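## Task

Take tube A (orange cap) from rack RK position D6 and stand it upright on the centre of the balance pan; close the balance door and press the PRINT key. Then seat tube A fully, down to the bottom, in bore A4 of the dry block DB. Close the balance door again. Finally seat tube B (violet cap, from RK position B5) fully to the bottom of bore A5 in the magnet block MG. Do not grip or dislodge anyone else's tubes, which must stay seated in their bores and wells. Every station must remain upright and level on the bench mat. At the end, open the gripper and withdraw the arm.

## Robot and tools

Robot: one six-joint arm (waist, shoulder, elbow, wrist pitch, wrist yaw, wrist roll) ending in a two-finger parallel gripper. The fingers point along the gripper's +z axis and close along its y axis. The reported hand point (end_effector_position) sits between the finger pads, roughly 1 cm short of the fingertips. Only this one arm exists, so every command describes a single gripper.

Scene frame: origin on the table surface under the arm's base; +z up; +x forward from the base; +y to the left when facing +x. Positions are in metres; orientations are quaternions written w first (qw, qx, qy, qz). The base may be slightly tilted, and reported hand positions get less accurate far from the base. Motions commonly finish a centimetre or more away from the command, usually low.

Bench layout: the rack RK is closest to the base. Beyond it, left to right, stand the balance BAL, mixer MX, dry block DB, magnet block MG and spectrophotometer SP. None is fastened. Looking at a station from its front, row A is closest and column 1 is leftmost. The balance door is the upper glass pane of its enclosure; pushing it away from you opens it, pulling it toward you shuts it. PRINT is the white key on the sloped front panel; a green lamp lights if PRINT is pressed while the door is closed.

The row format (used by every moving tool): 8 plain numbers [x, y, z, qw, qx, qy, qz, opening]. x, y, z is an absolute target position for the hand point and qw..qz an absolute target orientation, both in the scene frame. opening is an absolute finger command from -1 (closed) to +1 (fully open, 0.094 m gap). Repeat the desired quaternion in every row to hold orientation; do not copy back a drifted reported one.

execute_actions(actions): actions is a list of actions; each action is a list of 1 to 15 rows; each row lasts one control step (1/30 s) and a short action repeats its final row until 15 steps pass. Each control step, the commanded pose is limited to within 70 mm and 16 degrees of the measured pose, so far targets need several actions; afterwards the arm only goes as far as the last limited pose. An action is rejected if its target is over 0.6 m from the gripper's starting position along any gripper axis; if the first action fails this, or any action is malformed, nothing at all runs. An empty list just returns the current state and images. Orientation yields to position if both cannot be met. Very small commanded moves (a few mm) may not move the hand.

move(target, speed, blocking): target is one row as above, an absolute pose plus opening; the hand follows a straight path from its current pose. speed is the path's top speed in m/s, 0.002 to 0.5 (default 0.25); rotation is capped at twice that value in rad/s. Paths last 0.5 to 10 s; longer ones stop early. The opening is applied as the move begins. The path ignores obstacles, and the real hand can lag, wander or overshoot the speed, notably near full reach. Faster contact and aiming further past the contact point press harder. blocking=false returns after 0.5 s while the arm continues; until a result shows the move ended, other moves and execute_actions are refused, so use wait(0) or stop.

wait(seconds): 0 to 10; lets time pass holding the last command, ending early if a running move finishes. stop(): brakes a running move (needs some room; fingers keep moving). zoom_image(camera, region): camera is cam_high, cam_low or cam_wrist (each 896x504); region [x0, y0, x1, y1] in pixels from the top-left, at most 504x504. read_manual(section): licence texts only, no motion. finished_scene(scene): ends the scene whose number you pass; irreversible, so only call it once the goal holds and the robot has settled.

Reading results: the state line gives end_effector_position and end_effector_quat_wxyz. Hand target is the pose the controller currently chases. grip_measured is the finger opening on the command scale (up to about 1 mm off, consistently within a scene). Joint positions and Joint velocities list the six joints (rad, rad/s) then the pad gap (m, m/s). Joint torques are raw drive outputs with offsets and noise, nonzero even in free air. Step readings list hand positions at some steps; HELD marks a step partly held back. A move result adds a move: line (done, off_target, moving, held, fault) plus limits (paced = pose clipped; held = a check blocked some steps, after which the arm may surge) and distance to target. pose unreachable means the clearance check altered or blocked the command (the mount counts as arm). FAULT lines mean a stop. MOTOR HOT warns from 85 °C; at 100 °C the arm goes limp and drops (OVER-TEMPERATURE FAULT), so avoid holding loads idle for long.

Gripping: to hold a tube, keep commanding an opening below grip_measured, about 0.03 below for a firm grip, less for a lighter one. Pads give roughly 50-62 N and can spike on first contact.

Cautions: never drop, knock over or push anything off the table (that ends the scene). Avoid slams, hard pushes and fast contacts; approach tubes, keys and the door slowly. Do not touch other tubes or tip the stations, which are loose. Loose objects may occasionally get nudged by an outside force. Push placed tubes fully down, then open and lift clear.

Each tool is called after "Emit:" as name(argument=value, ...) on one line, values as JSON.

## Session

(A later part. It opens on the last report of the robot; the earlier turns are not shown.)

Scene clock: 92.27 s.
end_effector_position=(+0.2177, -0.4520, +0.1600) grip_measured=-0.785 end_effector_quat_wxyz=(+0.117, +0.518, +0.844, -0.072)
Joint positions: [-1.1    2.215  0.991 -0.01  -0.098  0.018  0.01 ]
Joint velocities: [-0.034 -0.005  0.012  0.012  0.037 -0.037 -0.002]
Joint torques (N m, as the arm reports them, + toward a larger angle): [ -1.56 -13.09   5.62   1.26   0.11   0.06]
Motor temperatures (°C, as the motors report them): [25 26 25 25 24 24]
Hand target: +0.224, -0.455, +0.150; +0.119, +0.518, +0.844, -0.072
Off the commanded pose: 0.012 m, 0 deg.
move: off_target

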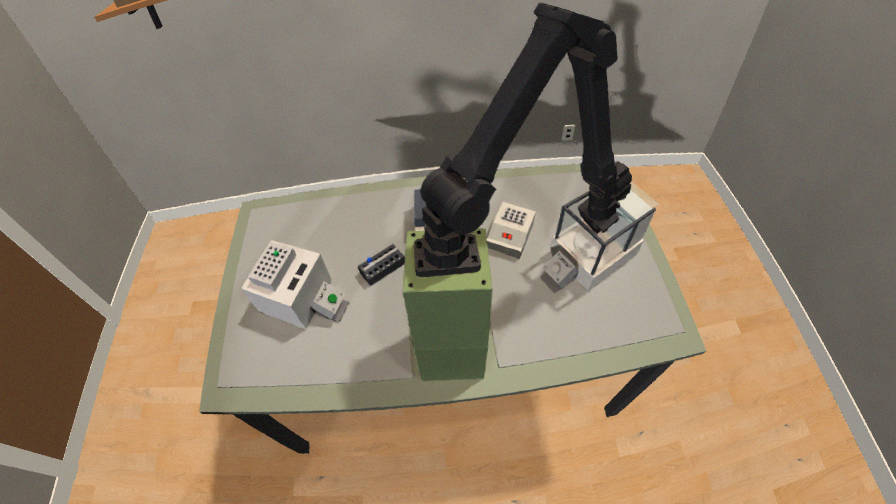

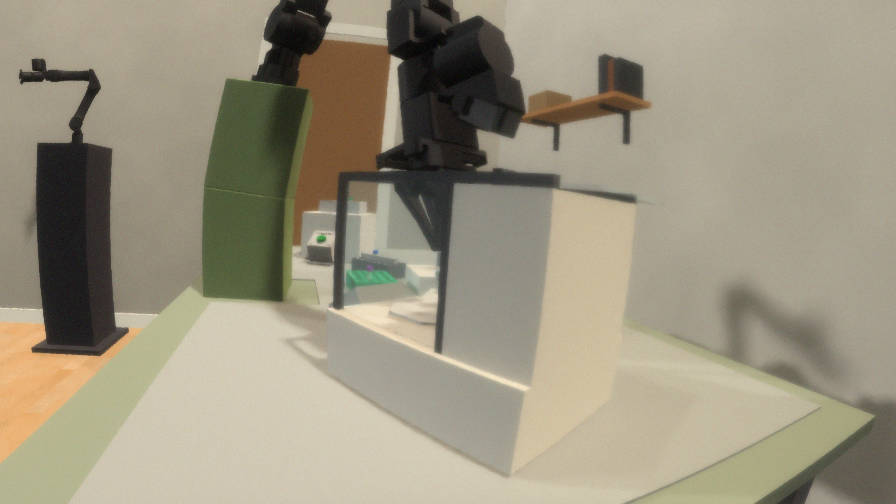

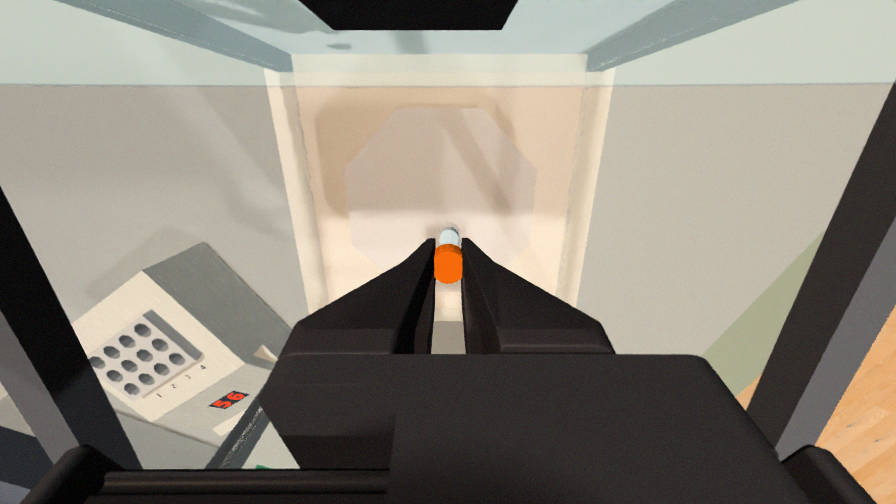

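Emit:
execute_actions(actions=[[[0.2245,-0.455,0.149,0.1185,0.5173,0.8441,-0.0726,-0.83],[0.225,-0.455,0.148,0.1185,0.5173,0.8441,-0.0726,-0.83],[0.2255,-0.4553,0.147,0.1185,0.5173,0.8441,-0.0726,-0.83],[0.226,-0.4555,0.146,0.1185,0.5173,0.8441,-0.0726,-0.83],[0.2265,-0.4557,0.145,0.1185,0.5173,0.8441,-0.0726,-0.83],[0.227,-0.456,0.144,0.1185,0.5173,0.8441,-0.0726,-0.83],[0.2275,-0.4562,0.143,0.1185,0.5173,0.8441,-0.0726,-0.83],[0.228,-0.4564,0.142,0.1185,0.5173,0.8441,-0.0726,-0.83],[0.2285,-0.4566,0.141,0.1185,0.5173,0.8441,-0.0726,-0.83],[0.229,-0.4568,0.140,0.1185,0.5173,0.8441,-0.0726,-0.83],[0.2295,-0.457,0.139,0.1185,0.5173,0.8441,-0.0726,-0.83],[0.23,-0.457,0.138,0.1185,0.5173,0.8441,-0.0726,-0.83],[0.23,-0.457,0.137,0.1185,0.5173,0.8441,-0.0726,-0.83],[0.23,-0.457,0.136,0.1185,0.5173,0.8441,-0.0726,-0.83],[0.23,-0.457,0.135,0.1185,0.5173,0.8441,-0.0726,-0.83]],
[[0.23,-0.457,0.134,0.1185,0.5173,0.8441,-0.0726,-0.83],[0.23,-0.457,0.133,0.1185,0.5173,0.8441,-0.0726,-0.83],[0.23,-0.457,0.132,0.1185,0.5173,0.8441,-0.0726,-0.83],[0.23,-0.457,0.131,0.1185,0.5173,0.8441,-0.0726,-0.83],[0.23,-0.457,0.130,0.1185,0.5173,0.8441,-0.0726,-0.83],[0.23,-0.457,0.129,0.1185,0.5173,0.8441,-0.0726,-0.83],[0.23,-0.457,0.128,0.1185,0.5173,0.8441,-0.0726,-0.83],[0.23,-0.457,0.127,0.1185,0.5173,0.8441,-0.0726,-0.83],[0.23,-0.457,0.126,0.1185,0.5173,0.8441,-0.0726,-0.83]]])

Scene clock: 111.73 s.
end_effector_position=(+0.2244, -0.4563, +0.1391) grip_measured=-0.785 end_effector_quat_wxyz=(+0.119, +0.516, +0.845, -0.073)
Joint positions: [-1.087  2.275  1.029  0.019 -0.094  0.027  0.01 ]
Joint velocities: [-0.005 -0.015 -0.012 -0.017  0.037 -0.022 -0.   ]
Joint torques (N m, as the arm reports them, + toward a larger angle): [ -1.38 -13.26   5.29   1.31   0.12   0.09]
Motor temperatures (°C, as the motors report them): [25 27 24 25 24 24]
Hand target: +0.230, -0.457, +0.126; +0.119, +0.517, +0.844, -0.072
Off the commanded pose: 0.014 m, 0 deg.
Step readings (end_effector_position; steps 1 to 15: 1st action; 16 to 30: 2nd action):
0: (+0.2180, -0.4526, +0.1601)
1: (+0.2180, -0.4526, +0.1601)
2: (+0.2181, -0.4525, +0.1601)
4: (+0.2185, -0.4528, +0.1602)
8: (+0.2214, -0.4558, +0.1589)
15: (+0.2260, -0.4579, +0.1522)
16: (+0.2260, -0.4576, +0.1509)
17: (+0.2258, -0.4572, +0.1497)
19: (+0.2256, -0.4568, +0.1474)
23: (+0.2248, -0.4564, +0.1428)
30: end_effector_position above

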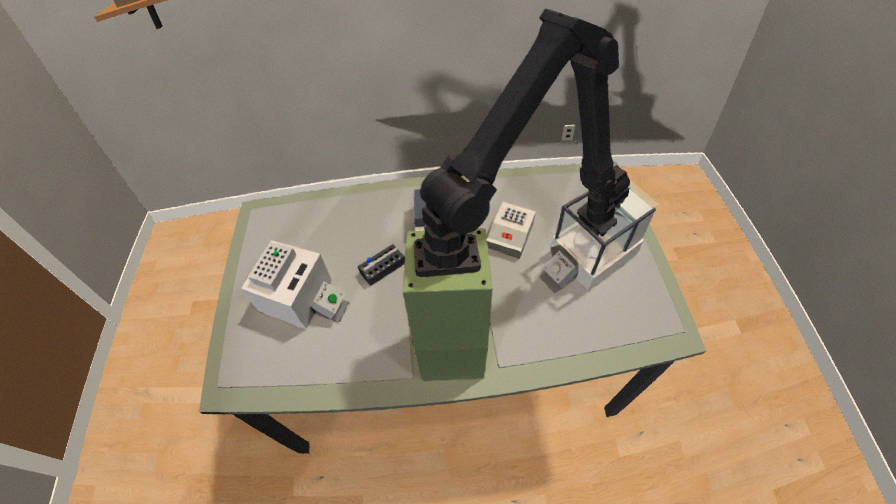

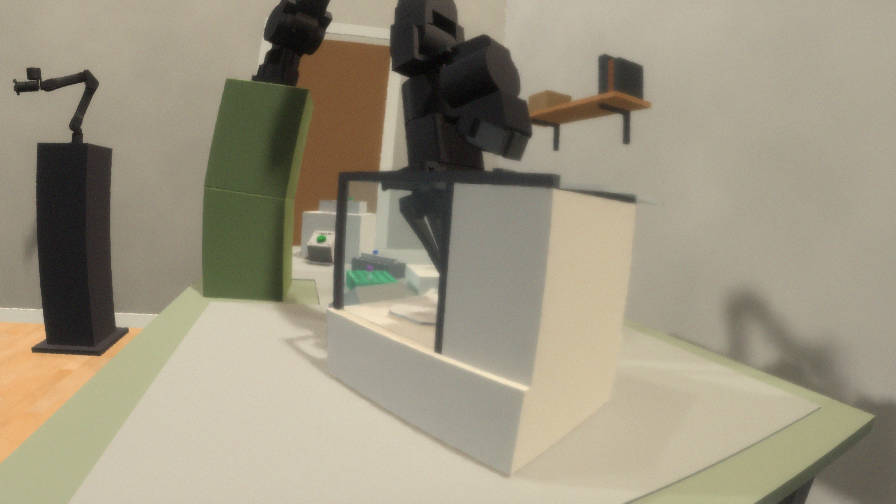

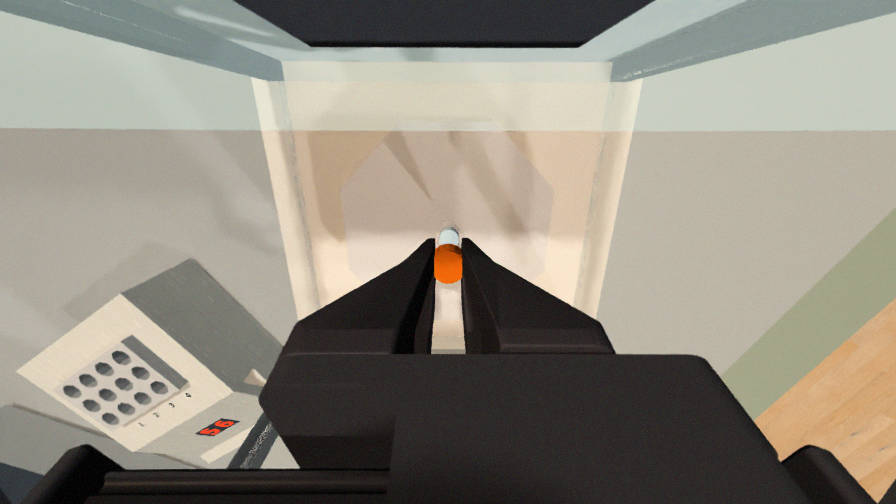

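Centred. Slow descent to contact.

Emit:
execute_actions(actions=[[[0.23,-0.457,0.1255,0.1185,0.5173,0.8441,-0.0726,-0.83],[0.23,-0.457,0.125,0.1185,0.5173,0.8441,-0.0726,-0.83],[0.23,-0.457,0.1245,0.1185,0.5173,0.8441,-0.0726,-0.83],[0.23,-0.457,0.124,0.1185,0.5173,0.8441,-0.0726,-0.83],[0.23,-0.457,0.1235,0.1185,0.5173,0.8441,-0.0726,-0.83],[0.23,-0.457,0.123,0.1185,0.5173,0.8441,-0.0726,-0.83],[0.23,-0.457,0.1225,0.1185,0.5173,0.8441,-0.0726,-0.83],[0.23,-0.457,0.122,0.1185,0.5173,0.8441,-0.0726,-0.83],[0.23,-0.457,0.1215,0.1185,0.5173,0.8441,-0.0726,-0.83],[0.23,-0.457,0.121,0.1185,0.5173,0.8441,-0.0726,-0.83],[0.23,-0.457,0.1205,0.1185,0.5173,0.8441,-0.0726,-0.83],[0.23,-0.457,0.12,0.1185,0.5173,0.8441,-0.0726,-0.83],[0.23,-0.457,0.1195,0.1185,0.5173,0.8441,-0.0726,-0.83],[0.23,-0.457,0.119,0.1185,0.5173,0.8441,-0.0726,-0.83],[0.23,-0.457,0.1185,0.1185,0.5173,0.8441,-0.0726,-0.83]],
[[0.23,-0.457,0.118,0.1185,0.5173,0.8441,-0.0726,-0.83],[0.23,-0.457,0.1175,0.1185,0.5173,0.8441,-0.0726,-0.83],[0.23,-0.457,0.117,0.1185,0.5173,0.8441,-0.0726,-0.83]]])

Scene clock: 125.17 s.
end_effector_position=(+0.2261, -0.4596, +0.1338) grip_measured=-0.785 end_effector_quat_wxyz=(+0.122, +0.515, +0.845, -0.075)
Joint positions: [-1.085  2.292  1.04   0.034 -0.093  0.029  0.01 ]
Joint velocities: [-0.015  0.024 -0.012  0.022 -0.051  0.022 -0.   ]
Joint torques (N m, as the arm reports them, + toward a larger angle): [ -1.37 -12.89   5.16   1.28   0.11   0.1 ]
Motor temperatures (°C, as the motors report them): [25 27 24 25 24 24]
Hand target: +0.230, -0.456, +0.117; +0.118, +0.517, +0.844, -0.072
Off the commanded pose: 0.017 m, 1 deg.
Step readings (end_effector_position; steps 1 to 15: 1st action; 16 to 30: 2nd action):
0: (+0.2244, -0.4564, +0.1391)
1: (+0.2243, -0.4565, +0.1391)
2: (+0.2244, -0.4565, +0.1391)
4: (+0.2244, -0.4568, +0.1390)
8: (+0.2252, -0.4579, +0.1383)
15: (+0.2255, -0.4586, +0.1348)
16: (+0.2254, -0.4585, +0.1342)
17: (+0.2253, -0.4584, +0.1336)
19: (+0.2257, -0.4591, +0.1338)
23: (+0.2261, -0.4596, +0.1338)
30: end_effector_position above

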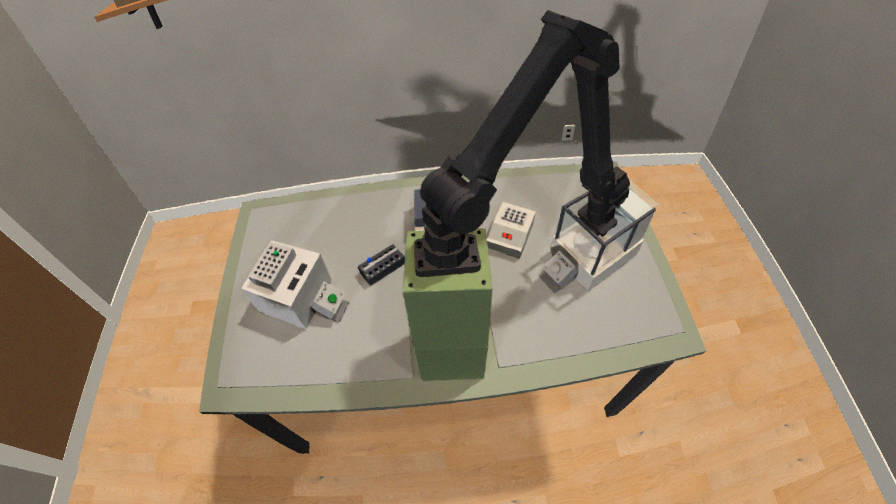

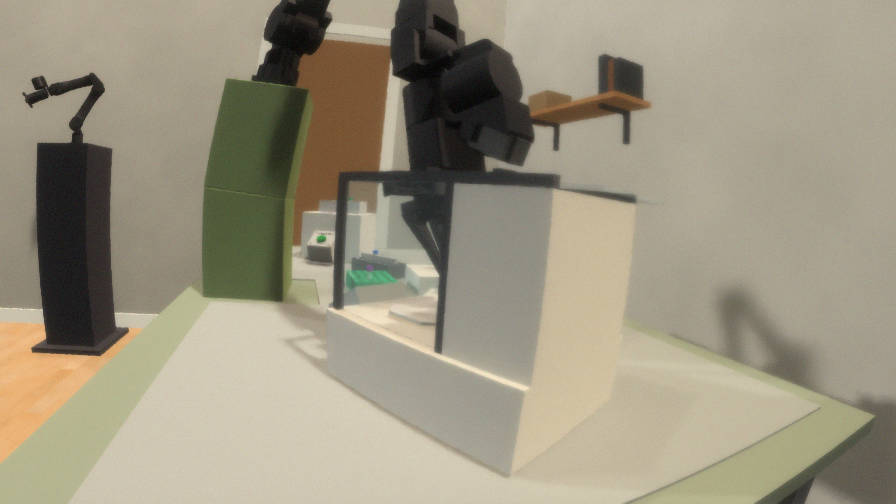

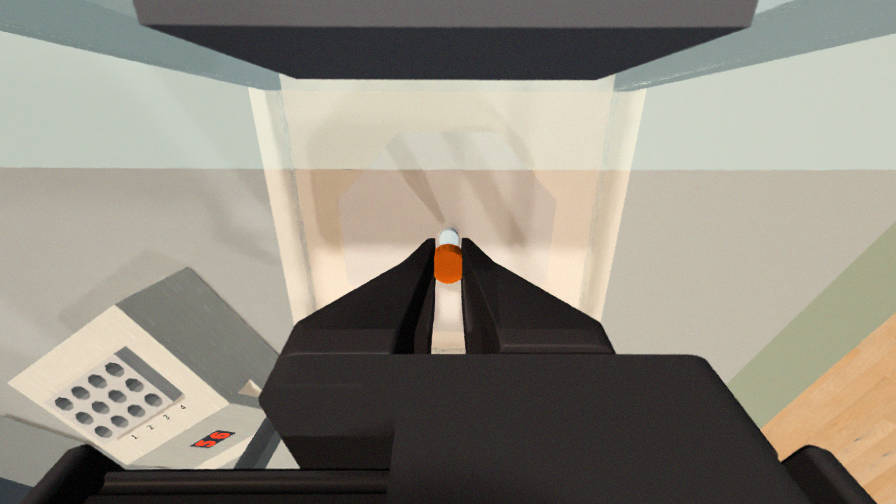

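Landed. Release and lift.

Emit:
execute_actions(actions=[[[0.23,-0.457,0.12,0.1185,0.5173,0.8441,-0.0726,-0.81],[0.23,-0.457,0.122,0.1185,0.5173,0.8441,-0.0726,-0.79],[0.23,-0.457,0.122,0.1185,0.5173,0.8441,-0.0726,-0.77],[0.23,-0.457,0.122,0.1185,0.5173,0.8441,-0.0726,-0.74],[0.23,-0.457,0.122,0.1185,0.5173,0.8441,-0.0726,-0.7],[0.23,-0.457,0.122,0.1185,0.5173,0.8441,-0.0726,-0.65],[0.23,-0.457,0.122,0.1185,0.5173,0.8441,-0.0726,-0.6],[0.23,-0.457,0.122,0.1185,0.5173,0.8441,-0.0726,-0.55],[0.23,-0.457,0.122,0.1185,0.5173,0.8441,-0.0726,-0.5],[0.23,-0.457,0.122,0.1185,0.5173,0.8441,-0.0726,-0.45]]])

Emit:
move(target=[0.222,-0.449,0.28,0.1185,0.5173,0.8441,-0.0726,-0.45], speed=0.1)

Emit:
move(target=[0.272,-0.545,0.262,0,0.5225,0.8526,0,-1], speed=0.15)

Scene clock: 133.77 s.
end_effector_position=(+0.2261, -0.4596, +0.1338) grip_measured=-0.452 end_effector_quat_wxyz=(+0.122, +0.515, +0.845, -0.075)
Joint positions: [-1.085  2.292  1.04   0.034 -0.093  0.029  0.026]
Joint velocities: [-0.015  0.005 -0.022 -0.002 -0.007 -0.007 -0.001]
Joint torques (N m, as the arm reports them, + toward a larger angle): [ -1.46 -13.81   4.82   0.97   0.1    0.09]
Motor temperatures (°C, as the motors report them): [25 27 24 25 24 24]
Hand target: +0.230, -0.457, +0.122; +0.119, +0.517, +0.844, -0.072
Off the commanded pose: 0.013 m, 1 deg.
Step readings (end_effector_position):
0: (+0.2261, -0.4596, +0.1338)
1: (+0.2261, -0.4596, +0.1338)
2: (+0.2261, -0.4596, +0.1338)
4: (+0.2261, -0.4596, +0.1338)
8: (+0.2261, -0.4596, +0.1338)
15: end_effector_position above

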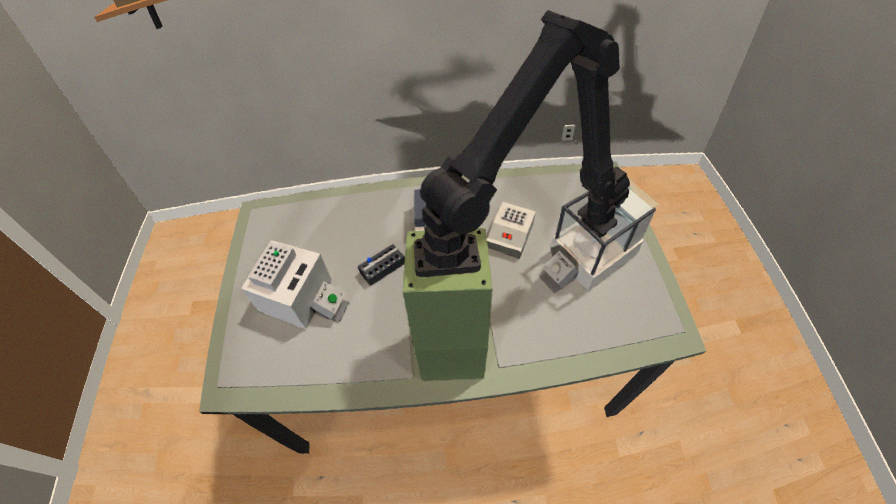

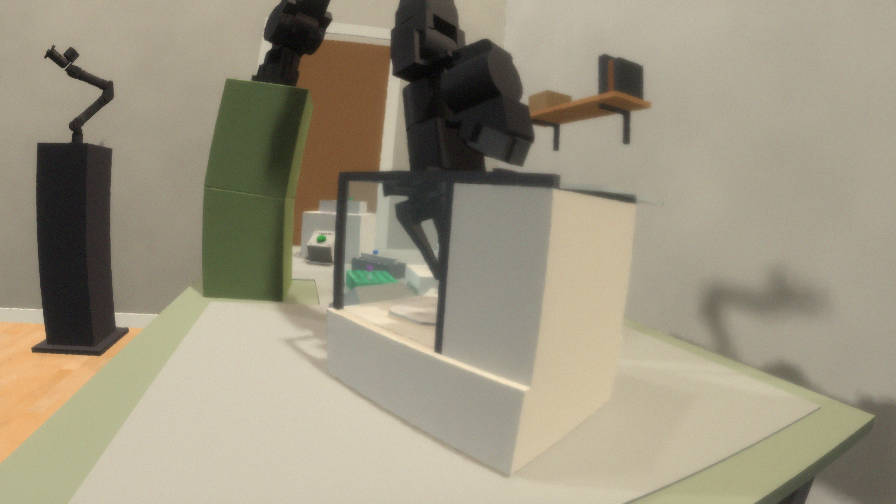

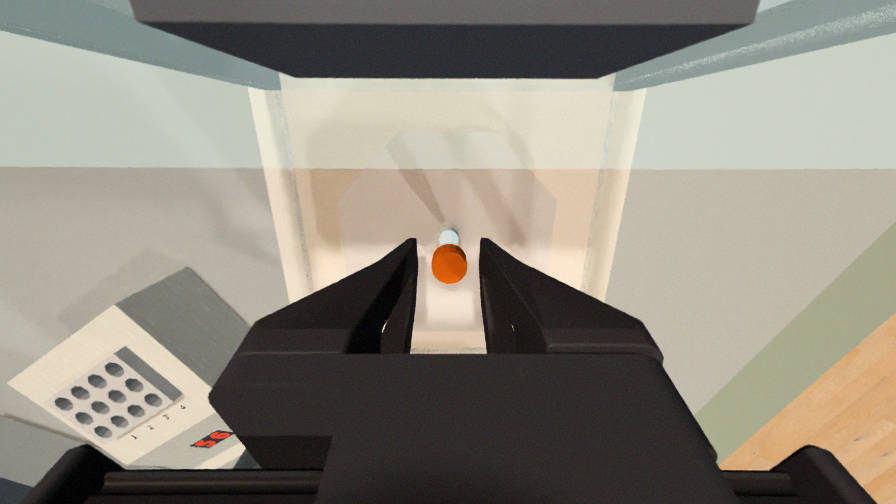

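Scene clock: 135.63 s.
end_effector_position=(+0.2270, -0.4500, +0.2773) grip_measured=-0.452 end_effector_quat_wxyz=(+0.121, +0.520, +0.842, -0.074)
Joint positions: [-1.104  1.907  0.936 -0.253 -0.099  0.02   0.026]
Joint velocities: [-0.015 -0.005  0.007 -0.042  0.066  0.037 -0.002]
Joint torques (N m, as the arm reports them, + toward a larger angle): [ -2.96 -15.22   5.17   0.27  -0.15  -0.2 ]
Motor temperatures (°C, as the motors report them): [25 27 24 25 24 24]
Hand target: +0.221, -0.448, +0.280; +0.119, +0.518, +0.844, -0.073
Off the commanded pose: 0.006 m, 0 deg.
move: done

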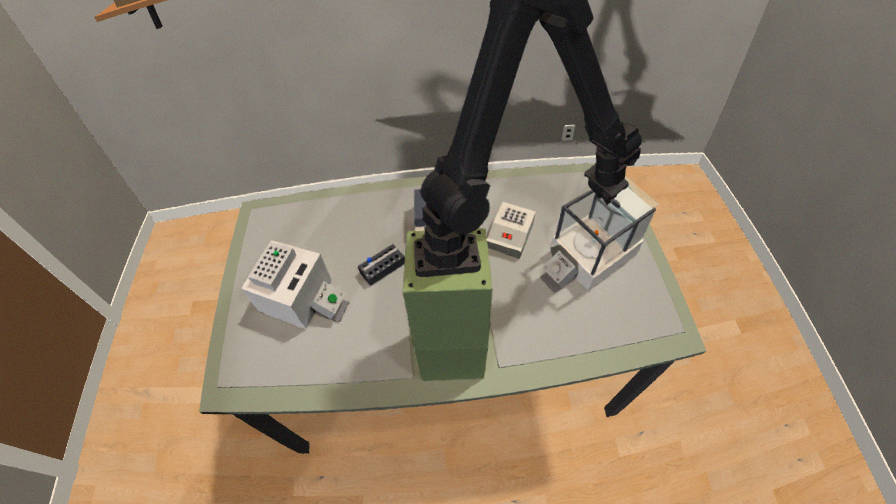

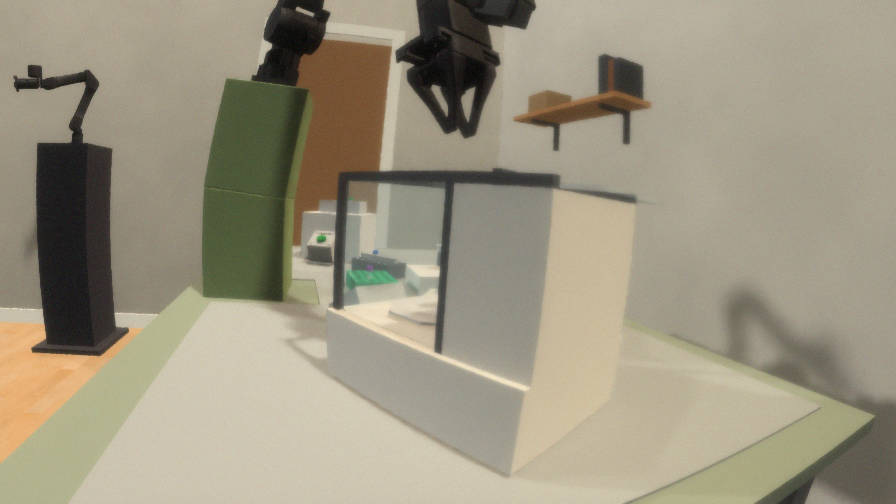

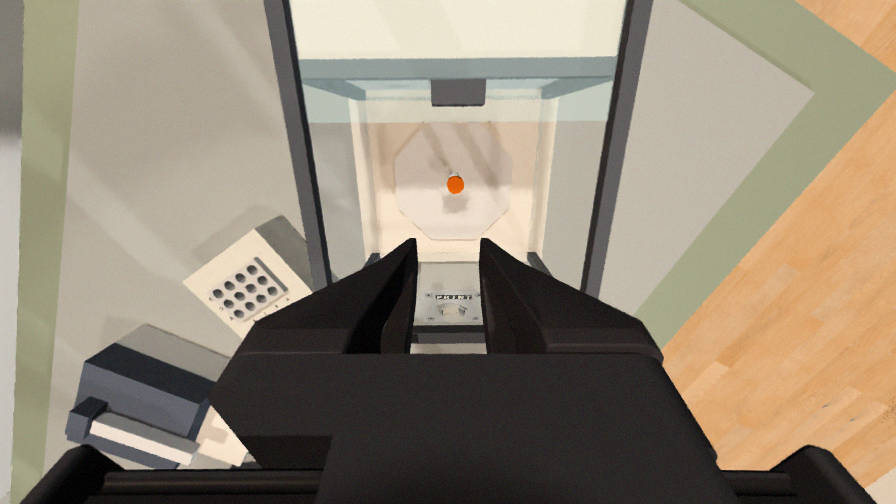

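Scene clock: 137.07 s.
end_effector_position=(+0.2703, -0.5385, +0.2751) grip_measured=-0.986 end_effector_quat_wxyz=(+0.005, +0.528, +0.849, -0.004)
Joint positions: [-1.104  2.168  1.497 -0.826 -0.099  0.001  0.001]
Joint velocities: [ 0.005 -0.005  0.002  0.012  0.051 -0.037 -0.001]
Joint torques (N m, as the arm reports them, + toward a larger angle): [ -2.66 -16.25  10.81  -0.23  -0.13  -0.19]
Motor temperatures (°C, as the motors report them): [25 27 24 25 24 24]
Hand target: +0.271, -0.544, +0.263; +0.001, +0.523, +0.852, +0.001
Off the commanded pose: 0.015 m, 1 deg.
move: off_target

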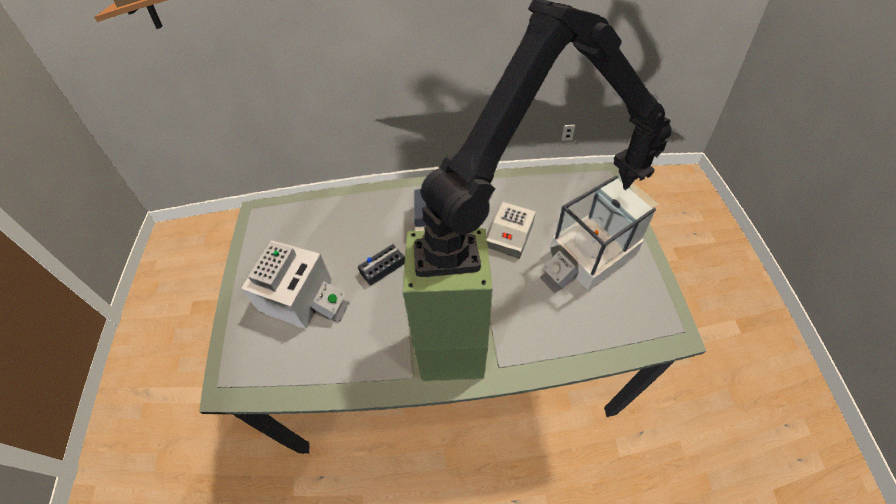

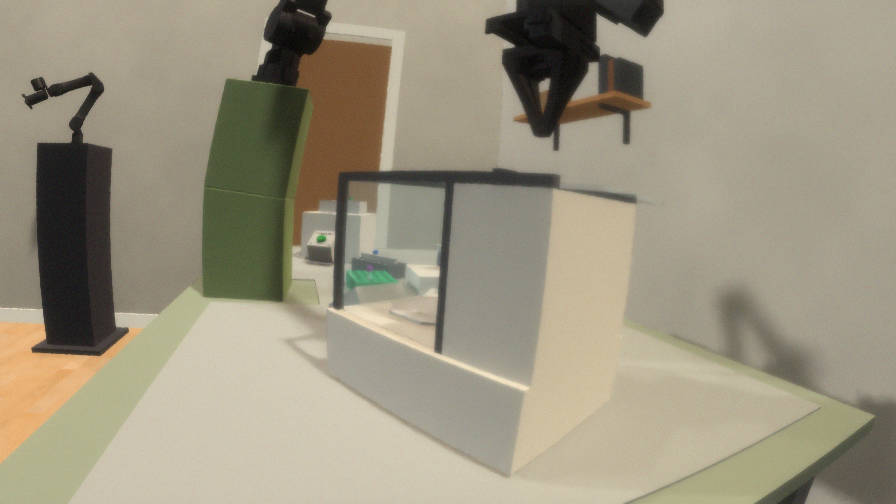

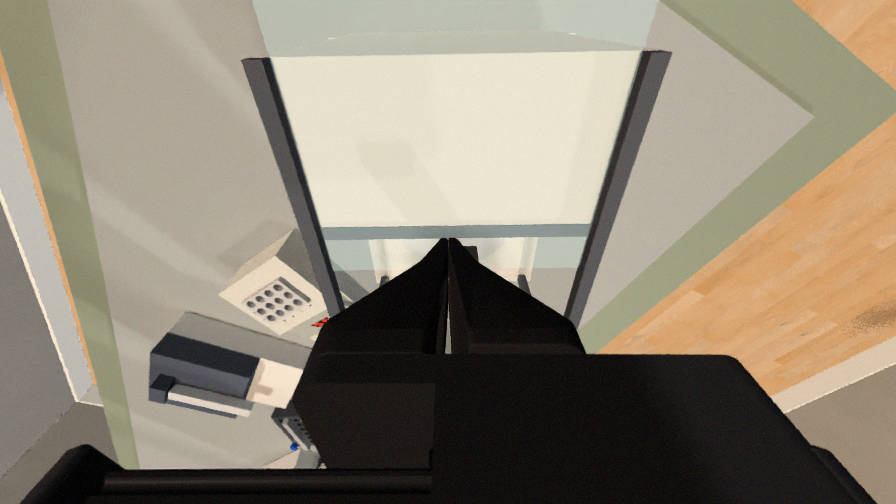

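Emit:
move(target=[0.271,-0.546,0.219,0,0.5225,0.8526,0,-1], speed=0.05)

Scene clock: 140.83 s.
end_effector_position=(+0.2641, -0.5360, +0.2309) grip_measured=-0.986 end_effector_quat_wxyz=(-0.005, +0.529, +0.848, +0.002)
Joint positions: [-1.104  2.251  1.507 -0.777 -0.099  0.001  0.001]
Joint velocities: [-0.005 -0.005  0.002  0.002 -0.051  0.051 -0.   ]
Joint torques (N m, as the arm reports them, + toward a larger angle): [ -2.35 -16.63  10.57   0.53  -0.05  -0.15]
Motor temperatures (°C, as the motors report them): [25 27 25 25 24 24]
Hand target: +0.271, -0.546, +0.219; +0.000, +0.523, +0.853, -0.000
Off the commanded pose: 0.017 m, 1 deg.
move: off_target

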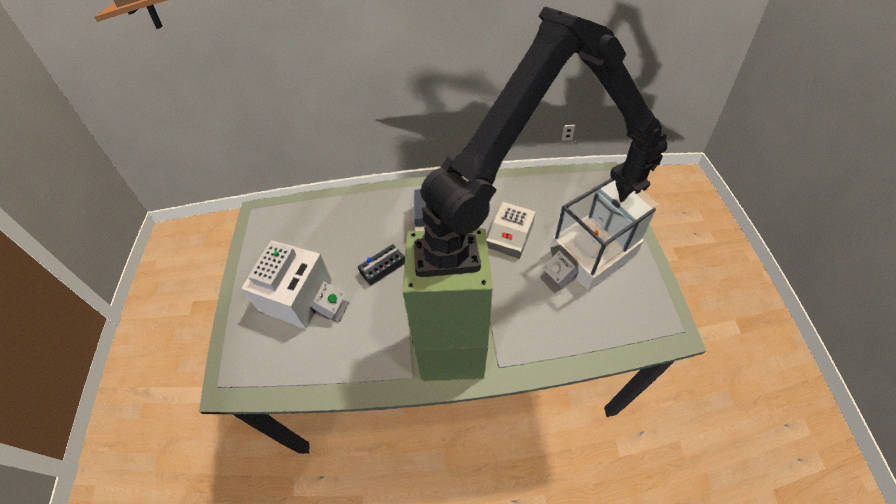

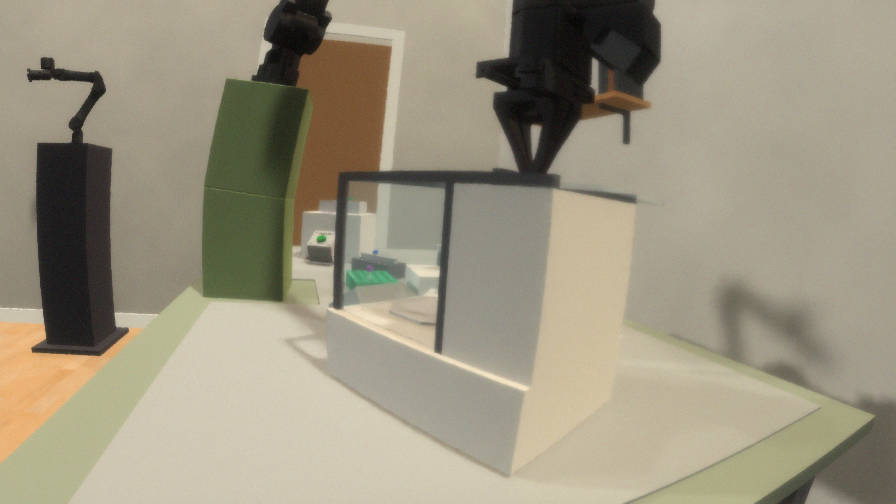

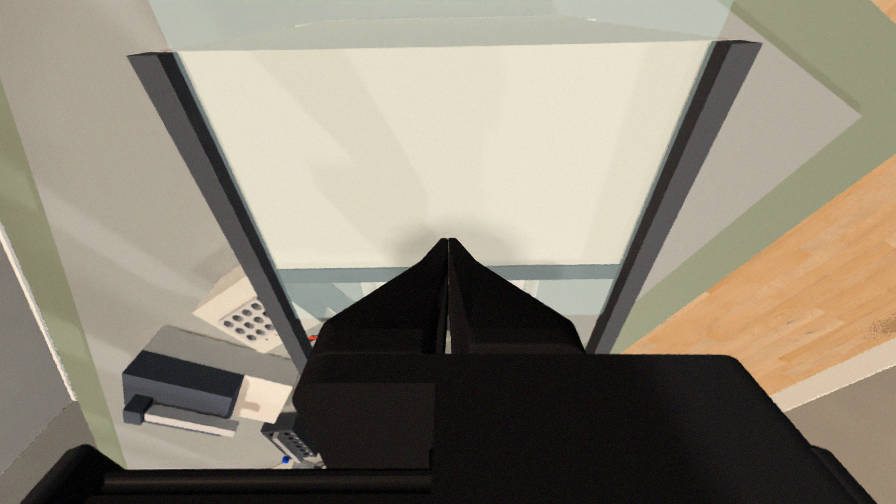

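Emit:
move(target=[0.1965,-0.401,0.23,0,0.5225,0.8526,0,-1], speed=0.06)

Scene clock: 146.47 s.
end_effector_position=(+0.2047, -0.4152, +0.2302) grip_measured=-0.986 end_effector_quat_wxyz=(+0.012, +0.528, +0.849, -0.008)
Joint positions: [-1.104  2.03   1.008 -0.459 -0.099  0.001  0.001]
Joint velocities: [-0.005  0.005  0.002 -0.007  0.007 -0.022 -0.001]
Joint torques (N m, as the arm reports them, + toward a larger angle): [ -2.38 -15.5    2.66  -0.22  -0.06  -0.2 ]
Motor temperatures (°C, as the motors report them): [25 27 25 25 24 24]
Hand target: +0.197, -0.401, +0.229; +0.000, +0.523, +0.853, -0.000
Off the commanded pose: 0.016 m, 2 deg.
move: off_target

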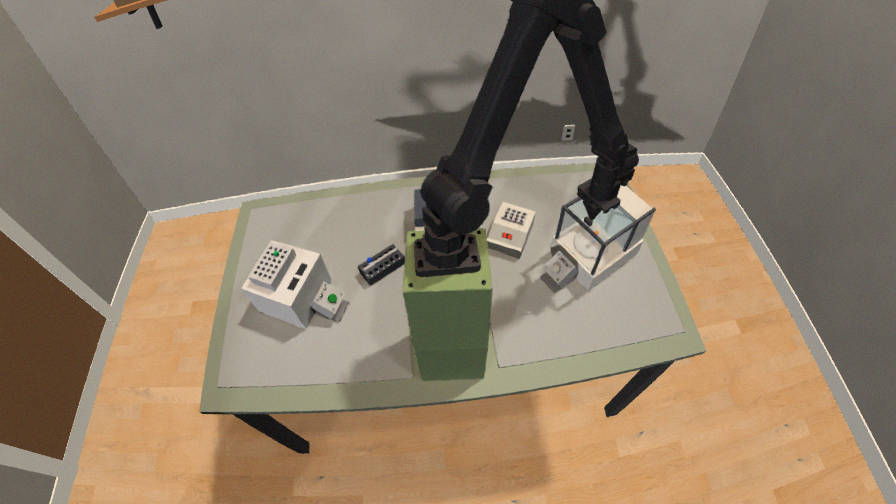

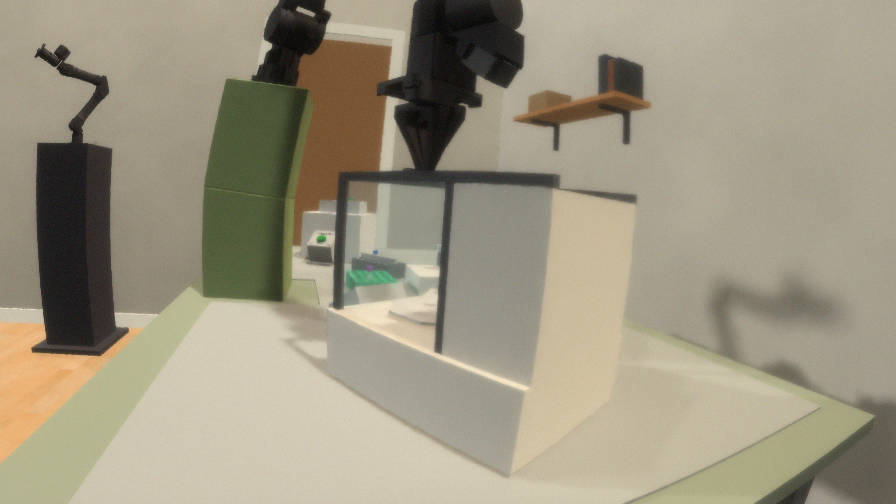

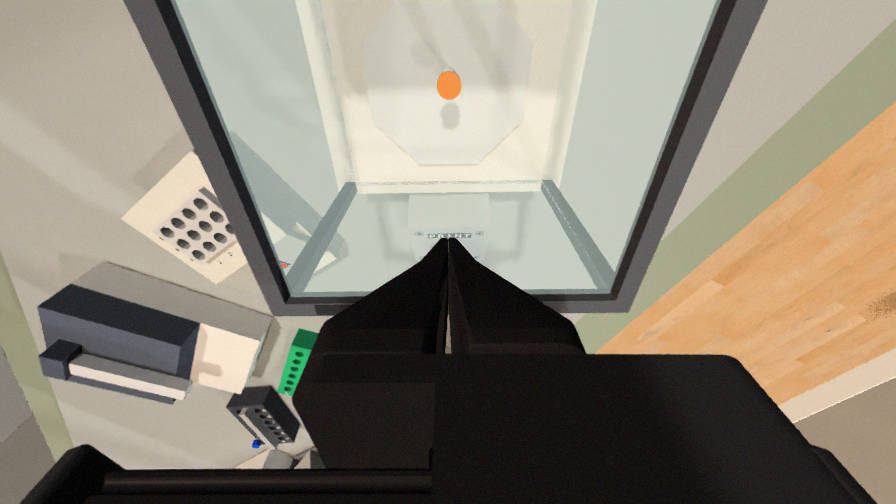

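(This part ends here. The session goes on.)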